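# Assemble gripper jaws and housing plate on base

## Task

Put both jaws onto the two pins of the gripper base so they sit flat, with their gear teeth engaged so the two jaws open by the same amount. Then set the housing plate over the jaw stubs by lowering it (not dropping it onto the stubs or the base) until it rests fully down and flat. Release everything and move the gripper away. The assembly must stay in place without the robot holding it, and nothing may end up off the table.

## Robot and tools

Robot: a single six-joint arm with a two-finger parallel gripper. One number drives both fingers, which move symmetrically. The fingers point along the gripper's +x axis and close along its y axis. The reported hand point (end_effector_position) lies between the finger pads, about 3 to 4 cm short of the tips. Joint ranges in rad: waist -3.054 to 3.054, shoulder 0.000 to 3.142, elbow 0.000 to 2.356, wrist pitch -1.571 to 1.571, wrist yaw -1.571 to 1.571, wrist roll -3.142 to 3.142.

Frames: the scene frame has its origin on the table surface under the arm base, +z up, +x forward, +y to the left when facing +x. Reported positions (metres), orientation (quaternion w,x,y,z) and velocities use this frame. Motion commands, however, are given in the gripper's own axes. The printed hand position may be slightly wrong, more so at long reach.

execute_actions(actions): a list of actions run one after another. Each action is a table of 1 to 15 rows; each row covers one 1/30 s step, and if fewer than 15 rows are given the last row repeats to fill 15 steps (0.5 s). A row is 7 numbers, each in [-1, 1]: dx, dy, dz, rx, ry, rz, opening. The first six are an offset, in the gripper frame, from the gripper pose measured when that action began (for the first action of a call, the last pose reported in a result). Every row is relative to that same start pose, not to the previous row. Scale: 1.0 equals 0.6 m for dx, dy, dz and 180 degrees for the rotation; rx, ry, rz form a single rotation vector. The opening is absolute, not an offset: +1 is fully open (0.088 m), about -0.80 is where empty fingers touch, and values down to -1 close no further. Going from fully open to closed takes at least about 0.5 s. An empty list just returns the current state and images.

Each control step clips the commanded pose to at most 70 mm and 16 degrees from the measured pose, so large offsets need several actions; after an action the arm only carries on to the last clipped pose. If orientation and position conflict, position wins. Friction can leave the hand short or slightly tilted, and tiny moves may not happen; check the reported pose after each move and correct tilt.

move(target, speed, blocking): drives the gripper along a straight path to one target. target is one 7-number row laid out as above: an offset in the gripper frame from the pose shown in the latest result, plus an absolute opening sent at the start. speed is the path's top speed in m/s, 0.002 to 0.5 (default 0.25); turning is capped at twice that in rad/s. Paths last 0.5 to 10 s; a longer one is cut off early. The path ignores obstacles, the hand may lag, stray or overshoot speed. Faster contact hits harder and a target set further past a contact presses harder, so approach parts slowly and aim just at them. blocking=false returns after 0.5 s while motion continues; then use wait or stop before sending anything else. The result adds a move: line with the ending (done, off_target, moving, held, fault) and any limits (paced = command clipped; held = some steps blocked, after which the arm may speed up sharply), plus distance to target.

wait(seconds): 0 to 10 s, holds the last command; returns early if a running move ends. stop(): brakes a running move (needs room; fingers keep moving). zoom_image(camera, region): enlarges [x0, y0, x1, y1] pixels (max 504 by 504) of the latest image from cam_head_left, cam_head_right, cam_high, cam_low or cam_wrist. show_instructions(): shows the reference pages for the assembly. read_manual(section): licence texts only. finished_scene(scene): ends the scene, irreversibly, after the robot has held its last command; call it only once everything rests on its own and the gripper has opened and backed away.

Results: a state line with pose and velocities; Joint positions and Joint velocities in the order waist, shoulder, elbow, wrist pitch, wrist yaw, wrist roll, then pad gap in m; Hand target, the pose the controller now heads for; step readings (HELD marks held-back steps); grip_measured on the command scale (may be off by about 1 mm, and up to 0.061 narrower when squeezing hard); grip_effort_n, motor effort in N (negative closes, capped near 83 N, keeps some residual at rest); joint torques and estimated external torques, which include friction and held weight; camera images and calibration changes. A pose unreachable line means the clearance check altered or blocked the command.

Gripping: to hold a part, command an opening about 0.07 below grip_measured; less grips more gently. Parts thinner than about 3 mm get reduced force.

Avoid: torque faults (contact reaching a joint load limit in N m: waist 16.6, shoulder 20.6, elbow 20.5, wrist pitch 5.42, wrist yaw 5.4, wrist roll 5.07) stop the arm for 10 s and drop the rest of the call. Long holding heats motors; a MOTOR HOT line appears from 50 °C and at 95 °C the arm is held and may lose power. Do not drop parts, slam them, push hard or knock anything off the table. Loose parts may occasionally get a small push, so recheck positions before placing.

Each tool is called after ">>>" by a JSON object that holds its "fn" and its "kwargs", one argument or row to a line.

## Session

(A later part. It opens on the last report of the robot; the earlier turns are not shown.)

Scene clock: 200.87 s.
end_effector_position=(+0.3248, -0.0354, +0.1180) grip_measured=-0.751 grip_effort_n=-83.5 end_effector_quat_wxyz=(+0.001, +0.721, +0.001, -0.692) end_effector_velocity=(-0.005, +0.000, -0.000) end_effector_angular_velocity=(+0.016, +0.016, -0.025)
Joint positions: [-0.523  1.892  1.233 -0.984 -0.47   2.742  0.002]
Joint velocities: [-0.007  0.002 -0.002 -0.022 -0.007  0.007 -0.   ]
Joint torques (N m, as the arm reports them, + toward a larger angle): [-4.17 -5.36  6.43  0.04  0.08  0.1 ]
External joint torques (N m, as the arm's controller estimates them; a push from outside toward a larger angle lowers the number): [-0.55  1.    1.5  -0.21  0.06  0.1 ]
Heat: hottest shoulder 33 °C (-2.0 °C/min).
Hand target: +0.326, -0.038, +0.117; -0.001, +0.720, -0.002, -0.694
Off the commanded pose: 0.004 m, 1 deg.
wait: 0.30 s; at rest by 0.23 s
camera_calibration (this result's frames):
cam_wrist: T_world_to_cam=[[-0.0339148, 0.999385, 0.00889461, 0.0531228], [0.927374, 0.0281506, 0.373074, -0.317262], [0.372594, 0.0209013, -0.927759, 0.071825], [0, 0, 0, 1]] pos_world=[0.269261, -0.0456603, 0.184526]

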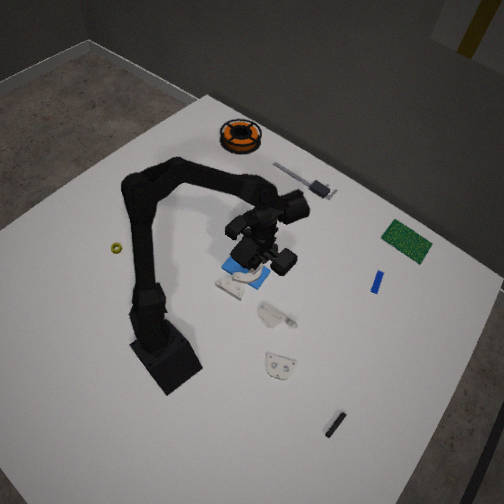

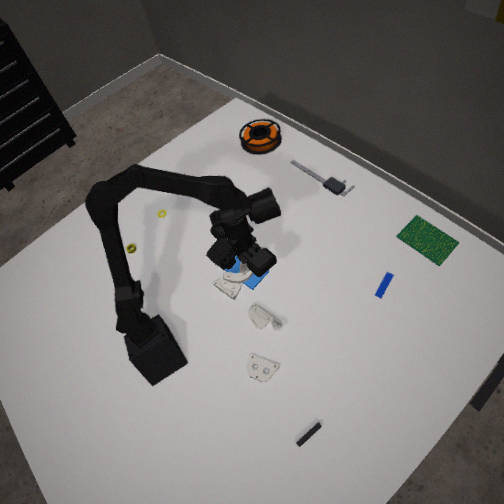

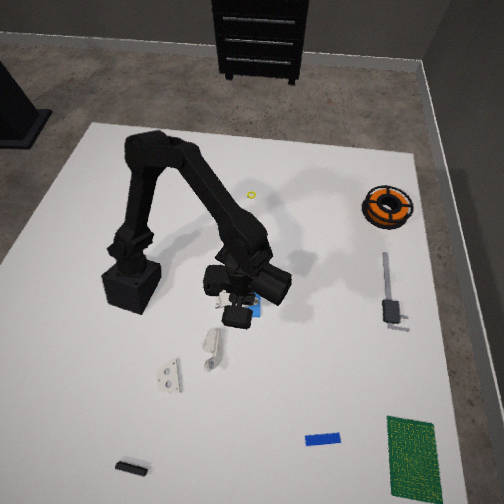

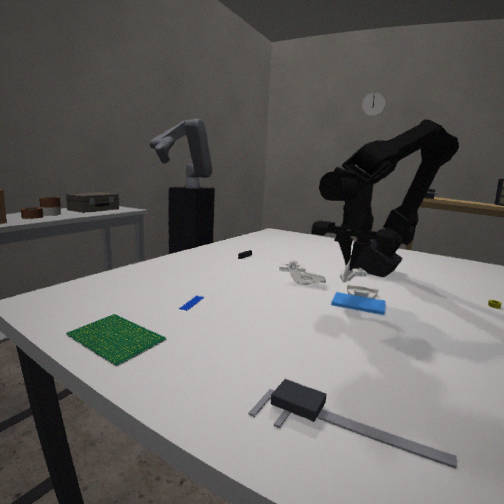

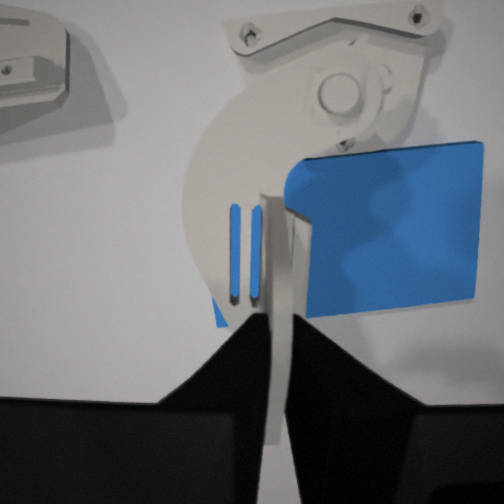

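>>> {"fn": "execute_actions", "kwargs": {
  "actions": [
    [[0.004,0.001,0.001,-0.003,-0.003,0,-0.83],[0.008,0.001,0.002,-0.006,-0.006,0,-0.83],[0.013,0.001,0.003,-0.009,-0.009,0,-0.83],[0.018,0.001,0.0035,-0.012,-0.012,0,-0.83],[0.024,0.001,0.004,-0.015,-0.015,0,-0.83],[0.03,0.001,0.0045,-0.018,-0.017,0,-0.83],[0.036,0.001,0.0048,-0.019,-0.0173,0,-0.83],[0.042,0.001,0.0051,-0.019,-0.0173,0,-0.83],[0.047,0.001,0.0053,-0.019,-0.0173,0,-0.83],[0.051,0.001,0.0055,-0.019,-0.0173,0,-0.83],[0.055,0.001,0.0057,-0.019,-0.0173,0,-0.83],[0.057,0.001,0.0058,-0.019,-0.0173,0,-0.83],[0.058,0.001,0.0058,-0.019,-0.0173,0,-0.83]]
  ]
}}

>>> {"fn": "wait", "kwargs": {
  "seconds": 0.3
}}

>>> {"fn": "zoom_image", "kwargs": {
  "camera": "cam_wrist",
  "region": [230, 0, 482, 200]
}}

Scene clock: 213.27 s.
end_effector_position=(+0.3259, -0.0343, +0.0903) grip_measured=-0.751 grip_effort_n=-83.5 end_effector_quat_wxyz=(+0.027, +0.708, +0.024, -0.706) end_effector_velocity=(-0.002, -0.002, -0.029) end_effector_angular_velocity=(+0.011, +0.018, +0.018)
Joint positions: [-0.475  1.946  1.204 -0.915 -0.456  2.708  0.002]
Joint velocities: [ 0.032  0.051 -0.051  0.095 -0.007  0.007  0.   ]
Joint torques (N m, as the arm reports them, + toward a larger angle): [-4.16 -5.95  4.35  0.32  0.13  0.09]
External joint torques (N m, as the arm's controller estimates them; a push from outside toward a larger angle lowers the number): [-0.24  0.98 -0.63  0.06  0.09  0.09]
Heat: hottest shoulder 33 °C (+0.0 °C/min).
Hand target: +0.322, -0.036, +0.083; +0.022, +0.702, +0.021, -0.712
Off the commanded pose: 0.008 m, 1 deg.
Step readings (end_effector_position):
0: (+0.3248, -0.0355, +0.1179)
1: (+0.3248, -0.0355, +0.1179)
2: (+0.3248, -0.0355, +0.1179)
4: (+0.3245, -0.0356, +0.1166)
8: (+0.3249, -0.0351, +0.1070)
15: end_effector_position above
camera_calibration (this result's frames):
cam_wrist: T_world_to_cam=[[-0.103408, 0.994617, 0.00665941, 0.0749223], [0.936604, 0.0951182, 0.337232, -0.305424], [0.334784, 0.0411096, -0.941398, 0.0599115], [0, 0, 0, 1]] pos_world=[0.273751, -0.0479306, 0.1589]

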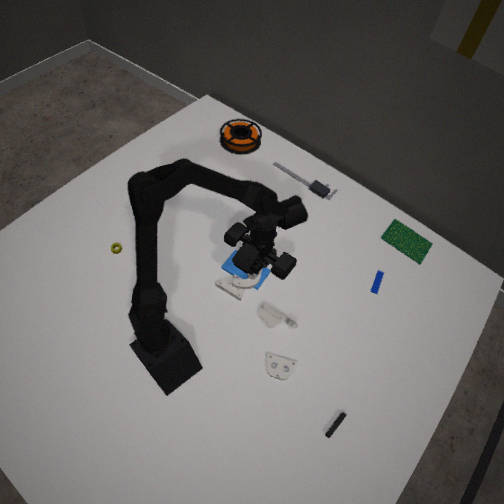

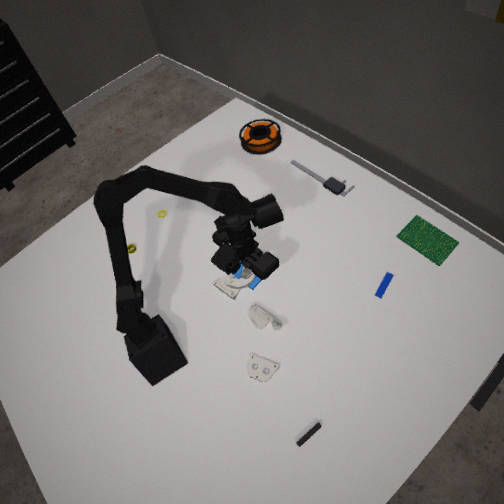

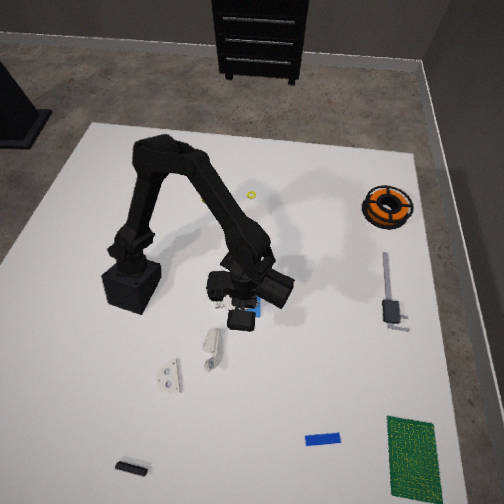

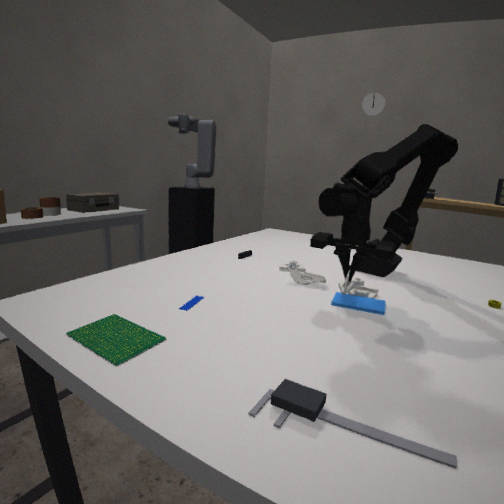

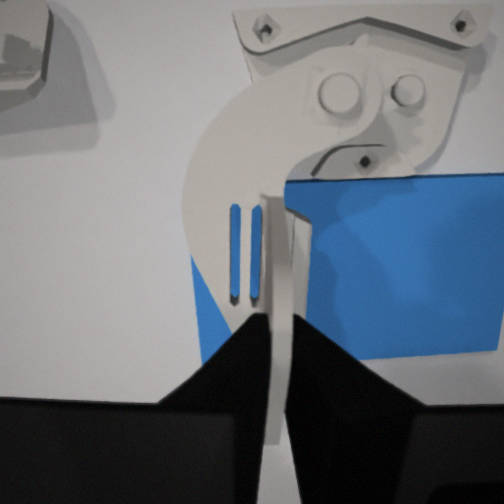

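Scene clock: 213.57 s.
end_effector_position=(+0.3264, -0.0348, +0.0892) grip_measured=-0.751 grip_effort_n=-83.5 end_effector_quat_wxyz=(+0.027, +0.709, +0.024, -0.705) end_effector_velocity=(+0.003, +0.000, +0.002) end_effector_angular_velocity=(+0.003, -0.014, -0.004)
Joint positions: [-0.474  1.948  1.202 -0.908 -0.456  2.71   0.002]
Joint velocities: [-0.002 -0.002  0.002  0.007 -0.007  0.007 -0.   ]
Joint torques (N m, as the arm reports them, + toward a larger angle): [-3.99 -5.72  4.14  0.31  0.11  0.1 ]
External joint torques (N m, as the arm's controller estimates them; a push from outside toward a larger angle lowers the number): [-0.25  0.95 -0.64  0.07  0.08  0.1 ]
Heat: hottest shoulder 33 °C (+0.0 °C/min).
Hand target: +0.322, -0.036, +0.083; +0.022, +0.702, +0.021, -0.712
Off the commanded pose: 0.007 m, 1 deg.
wait: 0.30 s; at rest by 0.17 s
camera_calibration (this result's frames):
cam_wrist: T_world_to_cam=[[-0.103337, 0.994632, 0.00537395, 0.0755829], [0.93575, 0.0953855, 0.33952, -0.305445], [0.337185, 0.0401138, -0.940583, 0.0578128], [0, 0, 0, 1]] pos_world=[0.274137, -0.0483612, 0.157676]

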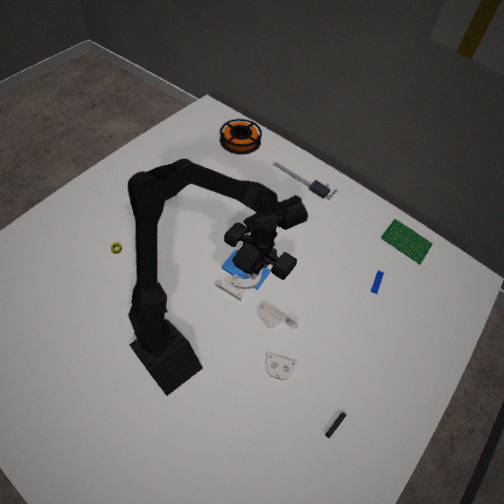

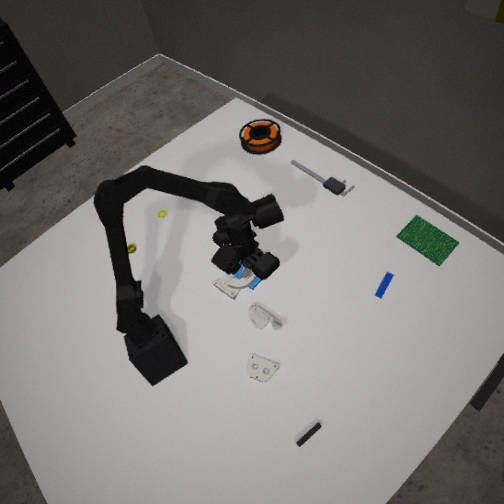

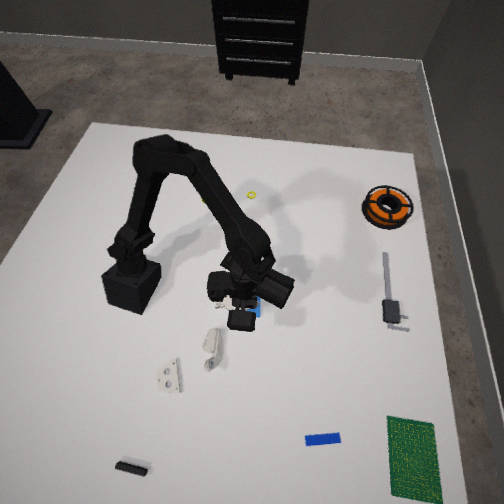

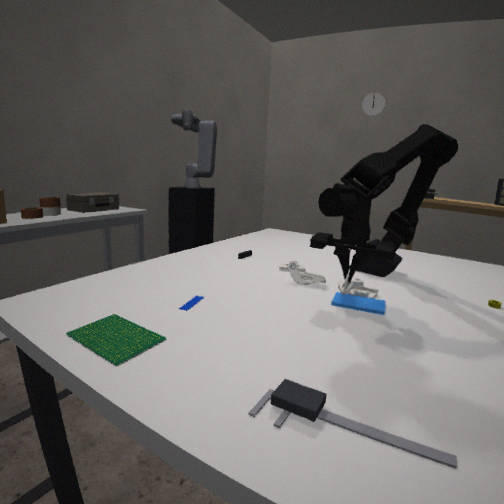

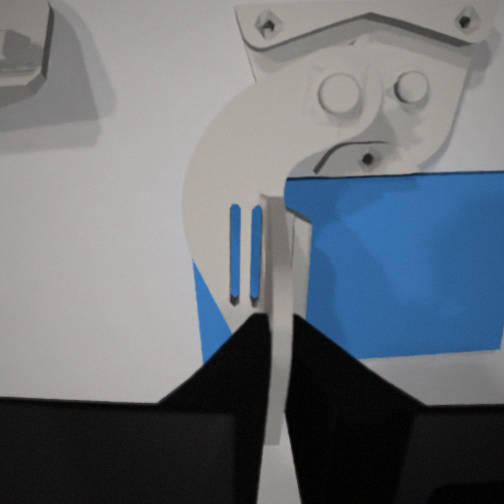

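Region (230, 0, 482, 200) of cam_wrist's 504x504 image, scaled by 2.000, with more detail than that image has; it fills the top 400 rows of this view, and the rest is white.

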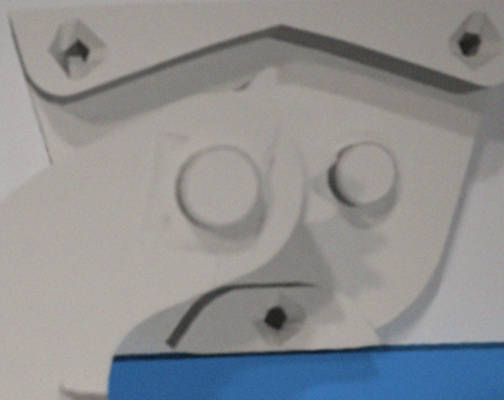

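>>> {"fn": "execute_actions", "kwargs": {
  "actions": [
    [[0.011,0.002,0.0068,0.0033,-0.0065,-0.0016,-0.83],[0.012,0.0022,0.0074,0.0033,-0.007,-0.002,-0.83],[0.0132,0.0024,0.0079,0.0033,-0.0076,-0.0023,-0.83],[0.0145,0.0024,0.0082,0.0033,-0.0076,-0.0023,-0.83],[0.016,0.0024,0.0082,0.0033,-0.0076,-0.0023,-0.83],[0.0175,0.0024,0.0082,0.0033,-0.0076,-0.0023,-0.83],[0.019,0.0024,0.0082,0.0033,-0.0076,-0.0023,-0.83],[0.0205,0.0024,0.0082,0.0033,-0.0076,-0.0023,-0.83],[0.022,0.0024,0.0082,0.0033,-0.0076,-0.0023,-0.83],[0.0232,0.0024,0.0082,0.0033,-0.0076,-0.0023,-0.83],[0.0242,0.0024,0.0082,0.0033,-0.0076,-0.0023,-0.83],[0.025,0.0024,0.0082,0.0033,-0.0076,-0.0023,-0.83]]
  ]
}}

>>> {"fn": "wait", "kwargs": {
  "seconds": 0.2
}}

>>> {"fn": "zoom_image", "kwargs": {
  "camera": "cam_wrist",
  "region": [252, 0, 504, 200]
}}

Scene clock: 220.47 s.
end_effector_position=(+0.3257, -0.0355, +0.0808) grip_measured=-0.751 grip_effort_n=-83.5 end_effector_quat_wxyz=(+0.027, +0.707, +0.024, -0.707) end_effector_velocity=(-0.000, +0.002, -0.008) end_effector_angular_velocity=(+0.009, +0.005, +0.017)
Joint positions: [-0.465  1.962  1.187 -0.879 -0.456  2.718  0.002]
Joint velocities: [ 0.012  0.012 -0.012  0.022 -0.007 -0.007 -0.   ]
Joint torques (N m, as the arm reports them, + toward a larger angle): [-3.97 -5.76  4.12  0.29  0.08  0.11]
External joint torques (N m, as the arm's controller estimates them; a push from outside toward a larger angle lowers the number): [-0.19  0.98 -0.58  0.07  0.05  0.11]
Heat: hottest shoulder 33 °C (+0.0 °C/min).
Hand target: +0.322, -0.037, +0.074; +0.022, +0.700, +0.022, -0.713
Off the commanded pose: 0.008 m, 1 deg.
Step readings (end_effector_position):
0: (+0.3265, -0.0348, +0.0892)
1: (+0.3265, -0.0348, +0.0892)
2: (+0.3265, -0.0348, +0.0891)
4: (+0.3264, -0.0351, +0.0886)
8: (+0.3261, -0.0356, +0.0857)
15: end_effector_position above
camera_calibration (this result's frames):
cam_wrist: T_world_to_cam=[[-0.103722, 0.994582, 0.00692488, 0.076245], [0.937396, 0.0954262, 0.334936, -0.302022], [0.332461, 0.0412316, -0.942215, 0.0518554], [0, 0, 0, 1]] pos_world=[0.273783, -0.0491491, 0.149489]

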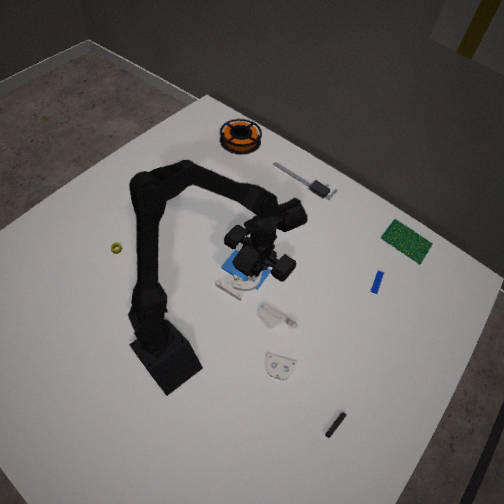

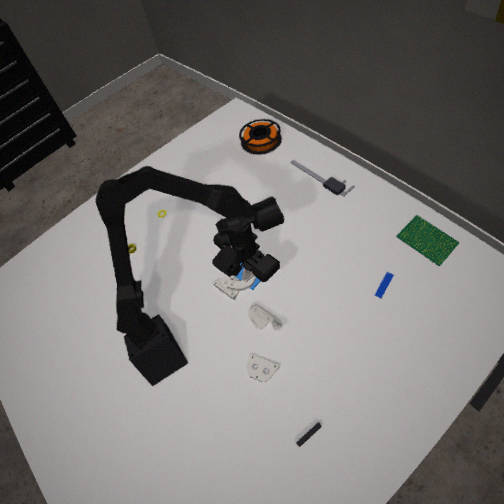

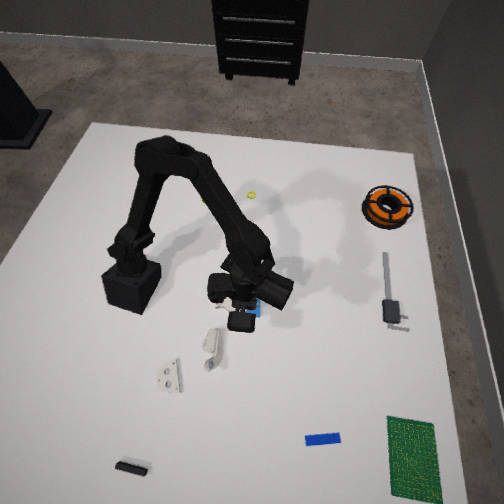

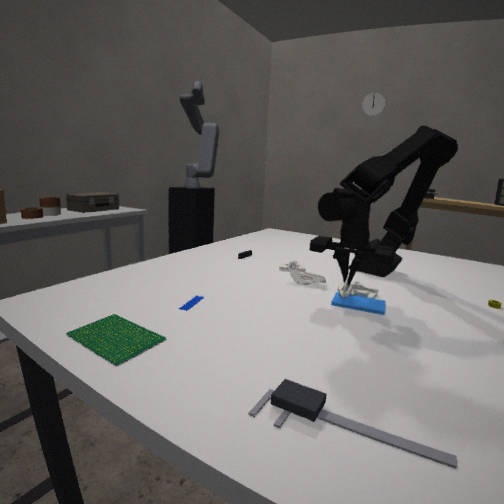

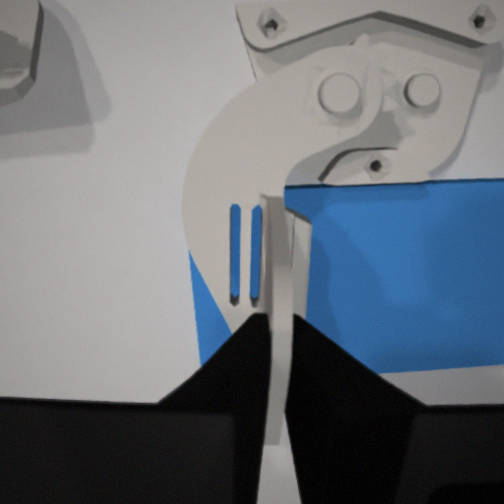

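Scene clock: 220.67 s.
end_effector_position=(+0.3260, -0.0355, +0.0805) grip_measured=-0.751 grip_effort_n=-83.5 end_effector_quat_wxyz=(+0.027, +0.707, +0.024, -0.706) end_effector_velocity=(-0.002, -0.001, +0.001) end_effector_angular_velocity=(-0.005, +0.008, -0.013)
Joint positions: [-0.465  1.962  1.186 -0.877 -0.456  2.718  0.002]
Joint velocities: [-0.002 -0.002 -0.002 -0.007  0.007  0.007 -0.   ]
Joint torques (N m, as the arm reports them, + toward a larger angle): [-3.96 -5.57  4.04  0.29  0.08  0.1 ]
External joint torques (N m, as the arm's controller estimates them; a push from outside toward a larger angle lowers the number): [-0.21  1.12 -0.59  0.09  0.04  0.1 ]
Heat: hottest shoulder 33 °C (+0.0 °C/min).
Hand target: +0.322, -0.037, +0.074; +0.022, +0.700, +0.022, -0.713
Off the commanded pose: 0.008 m, 1 deg.
wait: 0.20 s; at rest by 0.17 s
camera_calibration (this result's frames):
cam_wrist: T_world_to_cam=[[-0.104192, 0.994536, 0.00651835, 0.0765108], [0.937085, 0.0959733, 0.33565, -0.302073], [0.33319, 0.0410803, -0.941964, 0.0512996], [0, 0, 0, 1]] pos_world=[0.273947, -0.0492092, 0.149214]

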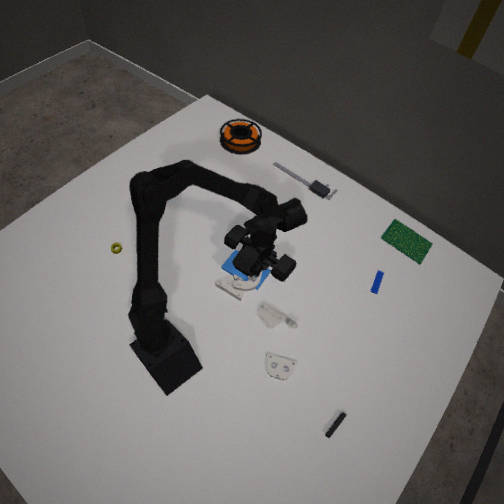

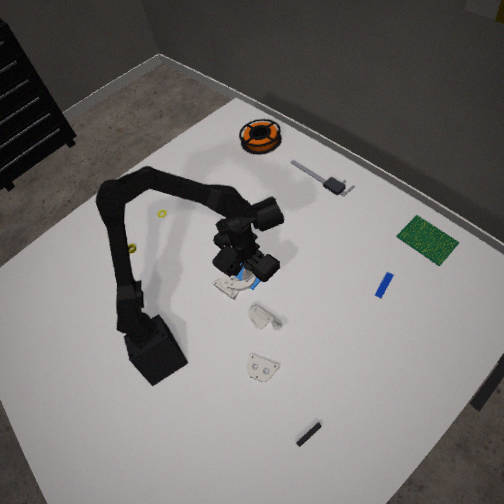

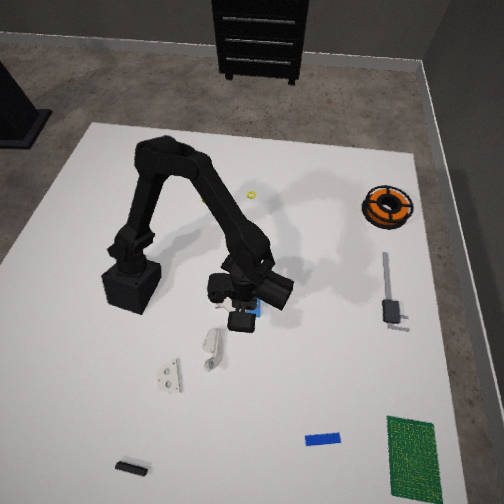

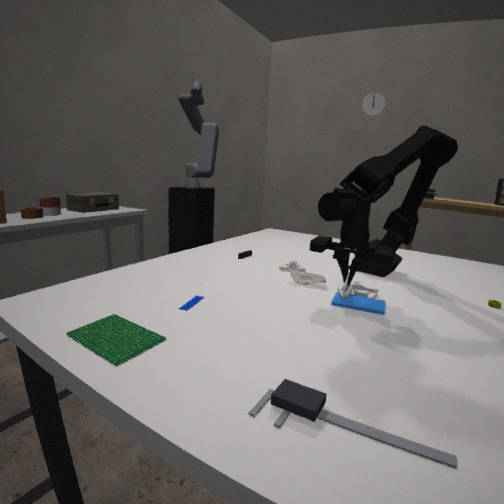

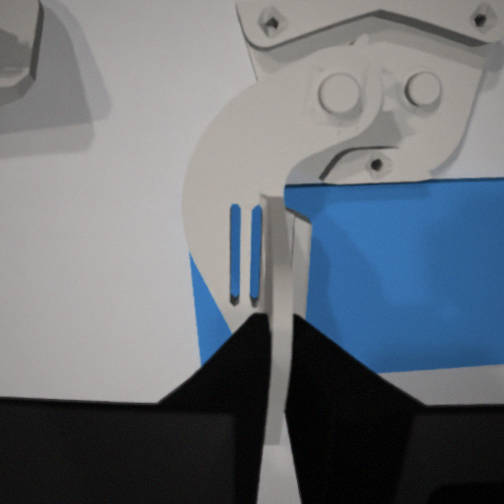

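Region (252, 0, 504, 200) of cam_wrist's 504x504 image, scaled by 2.000, with more detail than that image has; it fills the top 400 rows of this view, and the rest is white.

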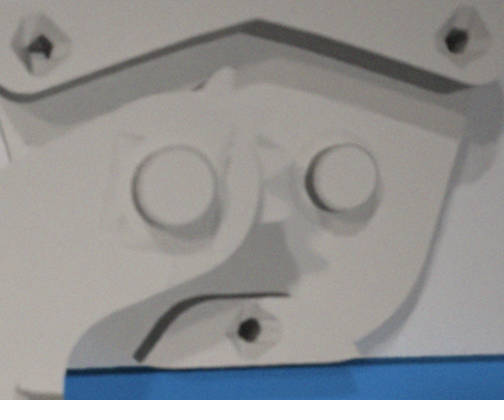

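>>> {"fn": "execute_actions", "kwargs": {
  "actions": [
    [[0.0108,0.001,0.008,0.0034,-0.0063,-0.002,-0.83],[0.0111,0.0009,0.0087,0.0034,-0.0063,-0.002,-0.83],[0.0115,0.0009,0.0092,0.0034,-0.0063,-0.002,-0.83],[0.012,0.0009,0.0092,0.0034,-0.0063,-0.002,-0.83],[0.0126,0.0009,0.0092,0.0034,-0.0063,-0.002,-0.83],[0.0133,0.0009,0.0092,0.0034,-0.0063,-0.002,-0.83],[0.014,0.0009,0.0092,0.0034,-0.0063,-0.002,-0.83],[0.0147,0.0009,0.0092,0.0034,-0.0063,-0.002,-0.83],[0.0154,0.0009,0.0092,0.0034,-0.0063,-0.002,-0.83],[0.0161,0.0009,0.0092,0.0034,-0.0063,-0.002,-0.83],[0.0168,0.0009,0.0092,0.0034,-0.0063,-0.002,-0.83],[0.0175,0.0009,0.0092,0.0034,-0.0063,-0.002,-0.83],[0.0182,0.0009,0.0092,0.0034,-0.0063,-0.002,-0.83],[0.0189,0.0009,0.0092,0.0034,-0.0063,-0.002,-0.83],[0.0196,0.0009,0.0092,0.0034,-0.0063,-0.002,-0.83]]
  ]
}}

>>> {"fn": "wait", "kwargs": {
  "seconds": 0.2
}}

>>> {"fn": "zoom_image", "kwargs": {
  "camera": "cam_wrist",
  "region": [252, 0, 504, 200]
}}

Scene clock: 228.27 s.
end_effector_position=(+0.3248, -0.0356, +0.0763) grip_measured=-0.751 grip_effort_n=-83.5 end_effector_quat_wxyz=(+0.028, +0.707, +0.024, -0.706) end_effector_velocity=(-0.001, +0.003, -0.015) end_effector_angular_velocity=(+0.023, +0.002, -0.008)
Joint positions: [-0.46   1.965  1.172 -0.858 -0.456  2.724  0.002]
Joint velocities: [ 0.017  0.022 -0.032  0.051 -0.022  0.022 -0.   ]
Joint torques (N m, as the arm reports them, + toward a larger angle): [-3.91 -5.62  3.94  0.28  0.06  0.09]
External joint torques (N m, as the arm's controller estimates them; a push from outside toward a larger angle lowers the number): [-0.22  0.93 -0.56  0.08  0.03  0.09]
Heat: hottest shoulder 33 °C (+1.0 °C/min).
Hand target: +0.320, -0.036, +0.069; +0.021, +0.700, +0.022, -0.713
Off the commanded pose: 0.009 m, 1 deg.
Step readings (end_effector_position):
0: (+0.3260, -0.0355, +0.0805)
1: (+0.3259, -0.0355, +0.0805)
2: (+0.3258, -0.0356, +0.0803)
4: (+0.3252, -0.0357, +0.0798)
8: (+0.3246, -0.0357, +0.0786)
15: end_effector_position above
camera_calibration (this result's frames):
cam_wrist: T_world_to_cam=[[-0.103747, 0.994586, 0.006015, 0.0763847], [0.937048, 0.0957138, 0.335827, -0.299569], [0.333433, 0.0404773, -0.941904, 0.0475932], [0, 0, 0, 1]] pos_world=[0.272766, -0.0492246, 0.144972]

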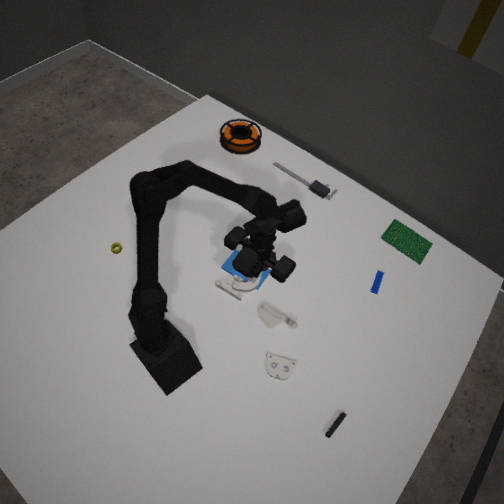

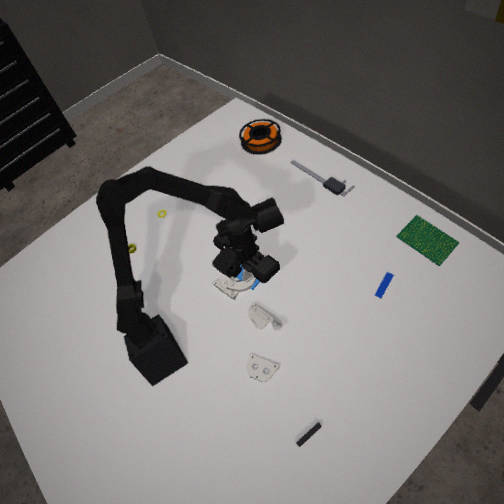

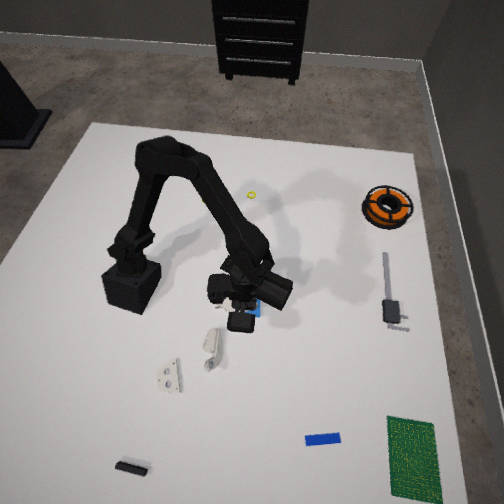

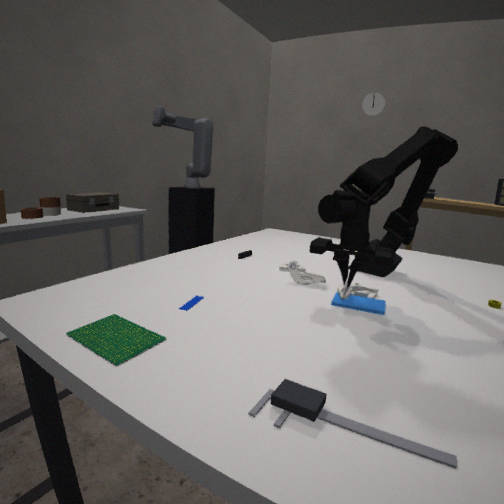

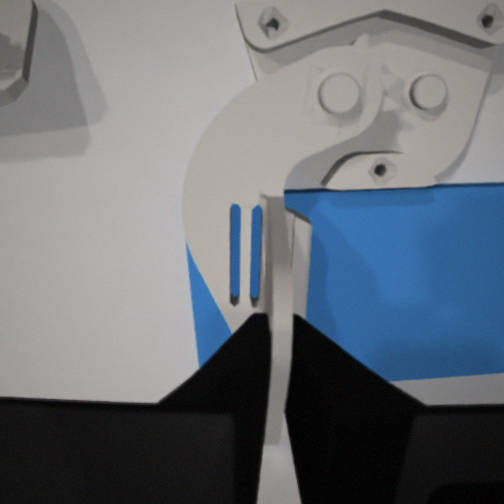

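Scene clock: 228.47 s.
end_effector_position=(+0.3246, -0.0356, +0.0751) grip_measured=-0.751 grip_effort_n=-83.5 end_effector_quat_wxyz=(+0.027, +0.707, +0.024, -0.706) end_effector_velocity=(-0.005, +0.001, +0.002) end_effector_angular_velocity=(-0.002, +0.016, -0.002)
Joint positions: [-0.458  1.967  1.169 -0.854 -0.456  2.725  0.002]
Joint velocities: [-0.002 -0.007 -0.002 -0.022  0.007 -0.007  0.   ]
Joint torques (N m, as the arm reports them, + toward a larger angle): [-3.94 -5.68  3.97  0.28  0.06  0.1 ]
External joint torques (N m, as the arm's controller estimates them; a push from outside toward a larger angle lowers the number): [-0.2   1.06 -0.59  0.1   0.02  0.09]
Heat: hottest shoulder 33 °C (+1.0 °C/min).
Hand target: +0.320, -0.036, +0.069; +0.022, +0.700, +0.022, -0.713
Off the commanded pose: 0.008 m, 1 deg.
wait: 0.20 s; at rest by 0.17 s
camera_calibration (this result's frames):
cam_wrist: T_world_to_cam=[[-0.103788, 0.994579, 0.00634376, 0.0763515], [0.937377, 0.095683, 0.334916, -0.299028], [0.332494, 0.0407069, -0.942226, 0.0468554], [0, 0, 0, 1]] pos_world=[0.272648, -0.0492331, 0.143814]

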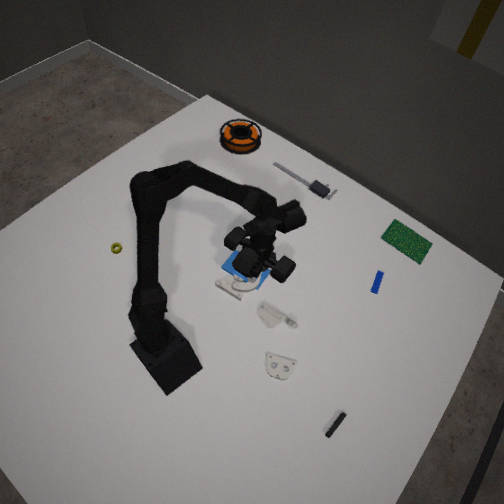

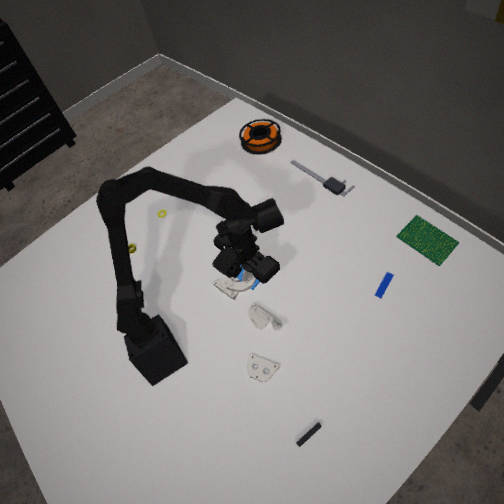

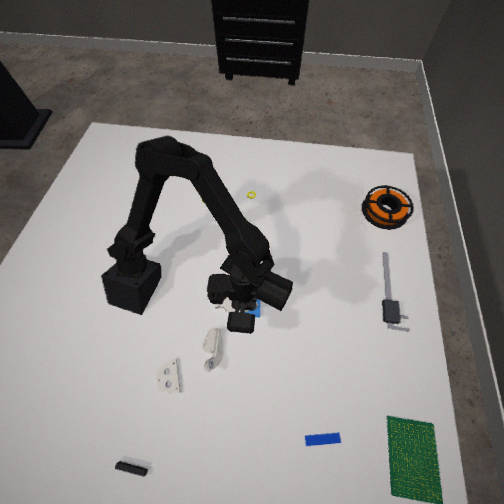

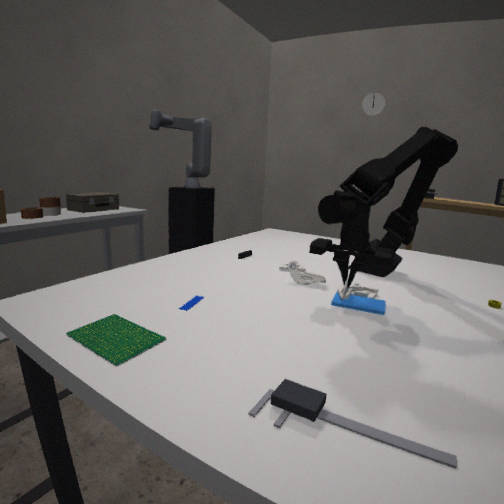

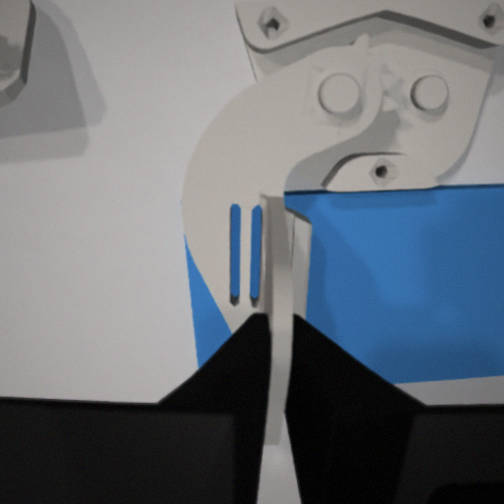

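Region (252, 0, 504, 200) of cam_wrist's 504x504 image, scaled by 2.000, with more detail than that image has; it fills the top 400 rows of this view, and the rest is white.

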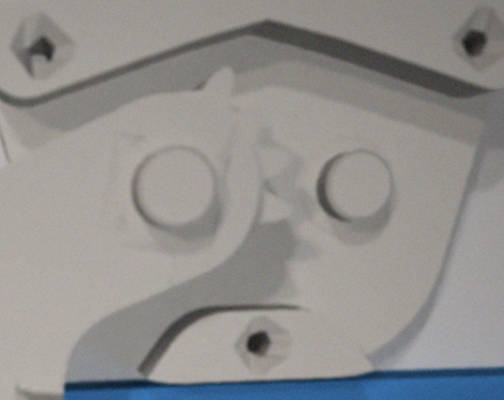

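>>> {"fn": "execute_actions", "kwargs": {
  "actions": [
    [[0.0112,0.0004,0.0066,0.0034,-0.006,-0.002,-0.83],[0.0119,0.0004,0.0066,0.0034,-0.006,-0.002,-0.83],[0.0126,0.0004,0.0066,0.0034,-0.006,-0.002,-0.83],[0.0133,0.0004,0.0066,0.0034,-0.006,-0.002,-0.83],[0.014,0.0004,0.0066,0.0034,-0.006,-0.002,-0.83],[0.0147,0.0004,0.0066,0.0034,-0.006,-0.002,-0.83],[0.0154,0.0004,0.0066,0.0034,-0.006,-0.002,-0.83],[0.016,0.0004,0.0066,0.0034,-0.006,-0.002,-0.83],[0.0166,0.0004,0.0066,0.0034,-0.006,-0.002,-0.83],[0.0172,0.0004,0.0066,0.0034,-0.006,-0.002,-0.83],[0.0178,0.0004,0.0066,0.0034,-0.006,-0.002,-0.83],[0.0184,0.0004,0.0066,0.0034,-0.006,-0.002,-0.83]]
  ]
}}

>>> {"fn": "zoom_image", "kwargs": {
  "camera": "cam_wrist",
  "region": [252, 0, 504, 200]
}}

Scene clock: 232.03 s.
end_effector_position=(+0.3250, -0.0353, +0.0706) grip_measured=-0.751 grip_effort_n=-83.5 end_effector_quat_wxyz=(+0.028, +0.707, +0.024, -0.706) end_effector_velocity=(-0.001, -0.001, +0.000) end_effector_angular_velocity=(+0.006, -0.008, +0.002)
Joint positions: [-0.451  1.973  1.161 -0.835 -0.456  2.733  0.002]
Joint velocities: [-0.007 -0.002 -0.007  0.007 -0.007 -0.007 -0.   ]
Joint torques (N m, as the arm reports them, + toward a larger angle): [-3.91 -5.62  3.92  0.32  0.04  0.11]
External joint torques (N m, as the arm's controller estimates them; a push from outside toward a larger angle lowers the number): [-0.06  1.16 -0.71  0.09  0.    0.11]
Heat: hottest shoulder 33 °C (+1.0 °C/min).
Hand target: +0.321, -0.036, +0.064; +0.022, +0.700, +0.022, -0.713
Off the commanded pose: 0.008 m, 1 deg.
Step readings (end_effector_position):
0: (+0.3247, -0.0356, +0.0751)
1: (+0.3248, -0.0356, +0.0751)
2: (+0.3249, -0.0356, +0.0750)
4: (+0.3250, -0.0354, +0.0746)
8: (+0.3252, -0.0353, +0.0730)
15: end_effector_position above
camera_calibration (this result's frames):
cam_wrist: T_world_to_cam=[[-0.103735, 0.994589, 0.00558107, 0.0762008], [0.937262, 0.0958751, 0.335184, -0.297924], [0.332836, 0.0400013, -0.942136, 0.0423799], [0, 0, 0, 1]] pos_world=[0.273032, -0.0489203, 0.139362]

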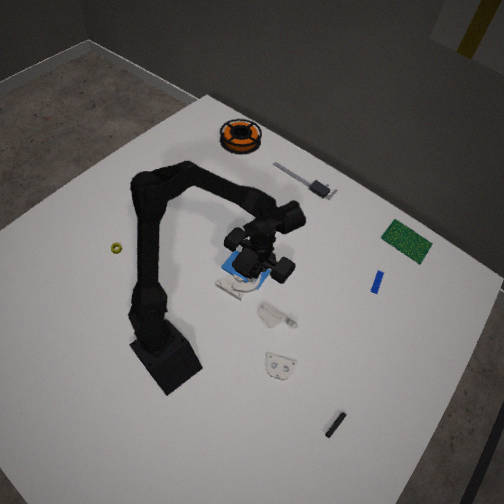

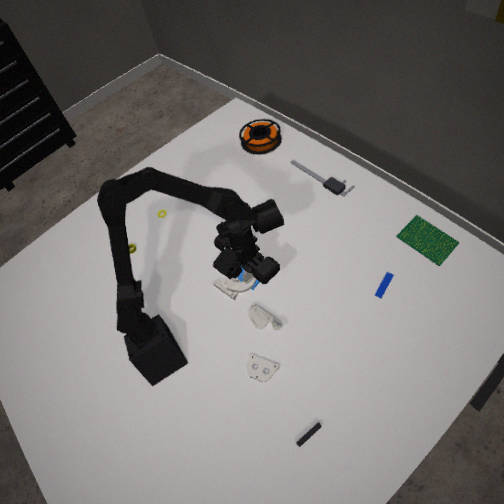

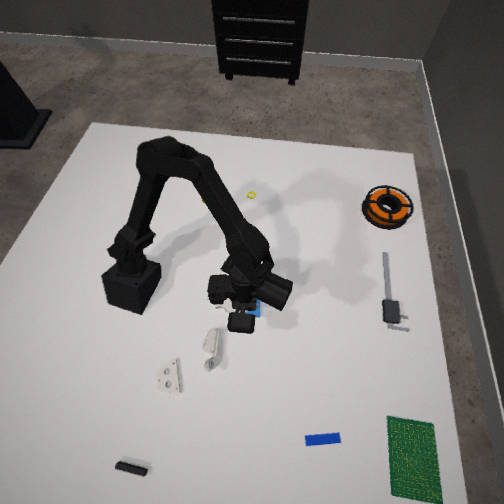

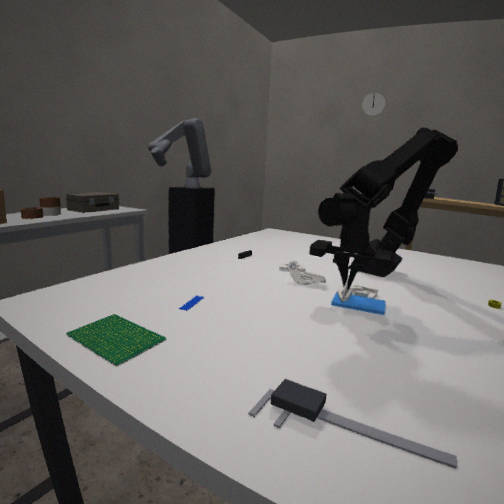

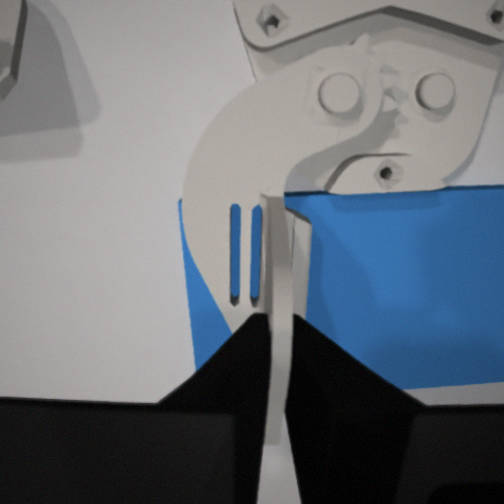

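Region (252, 0, 504, 200) of cam_wrist's 504x504 image, scaled by 2.000, with more detail than that image has; it fills the top 400 rows of this view, and the rest is white.

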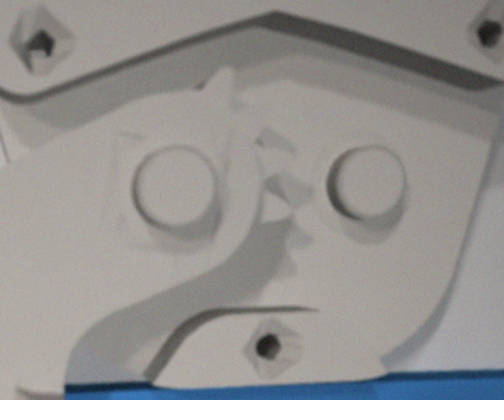

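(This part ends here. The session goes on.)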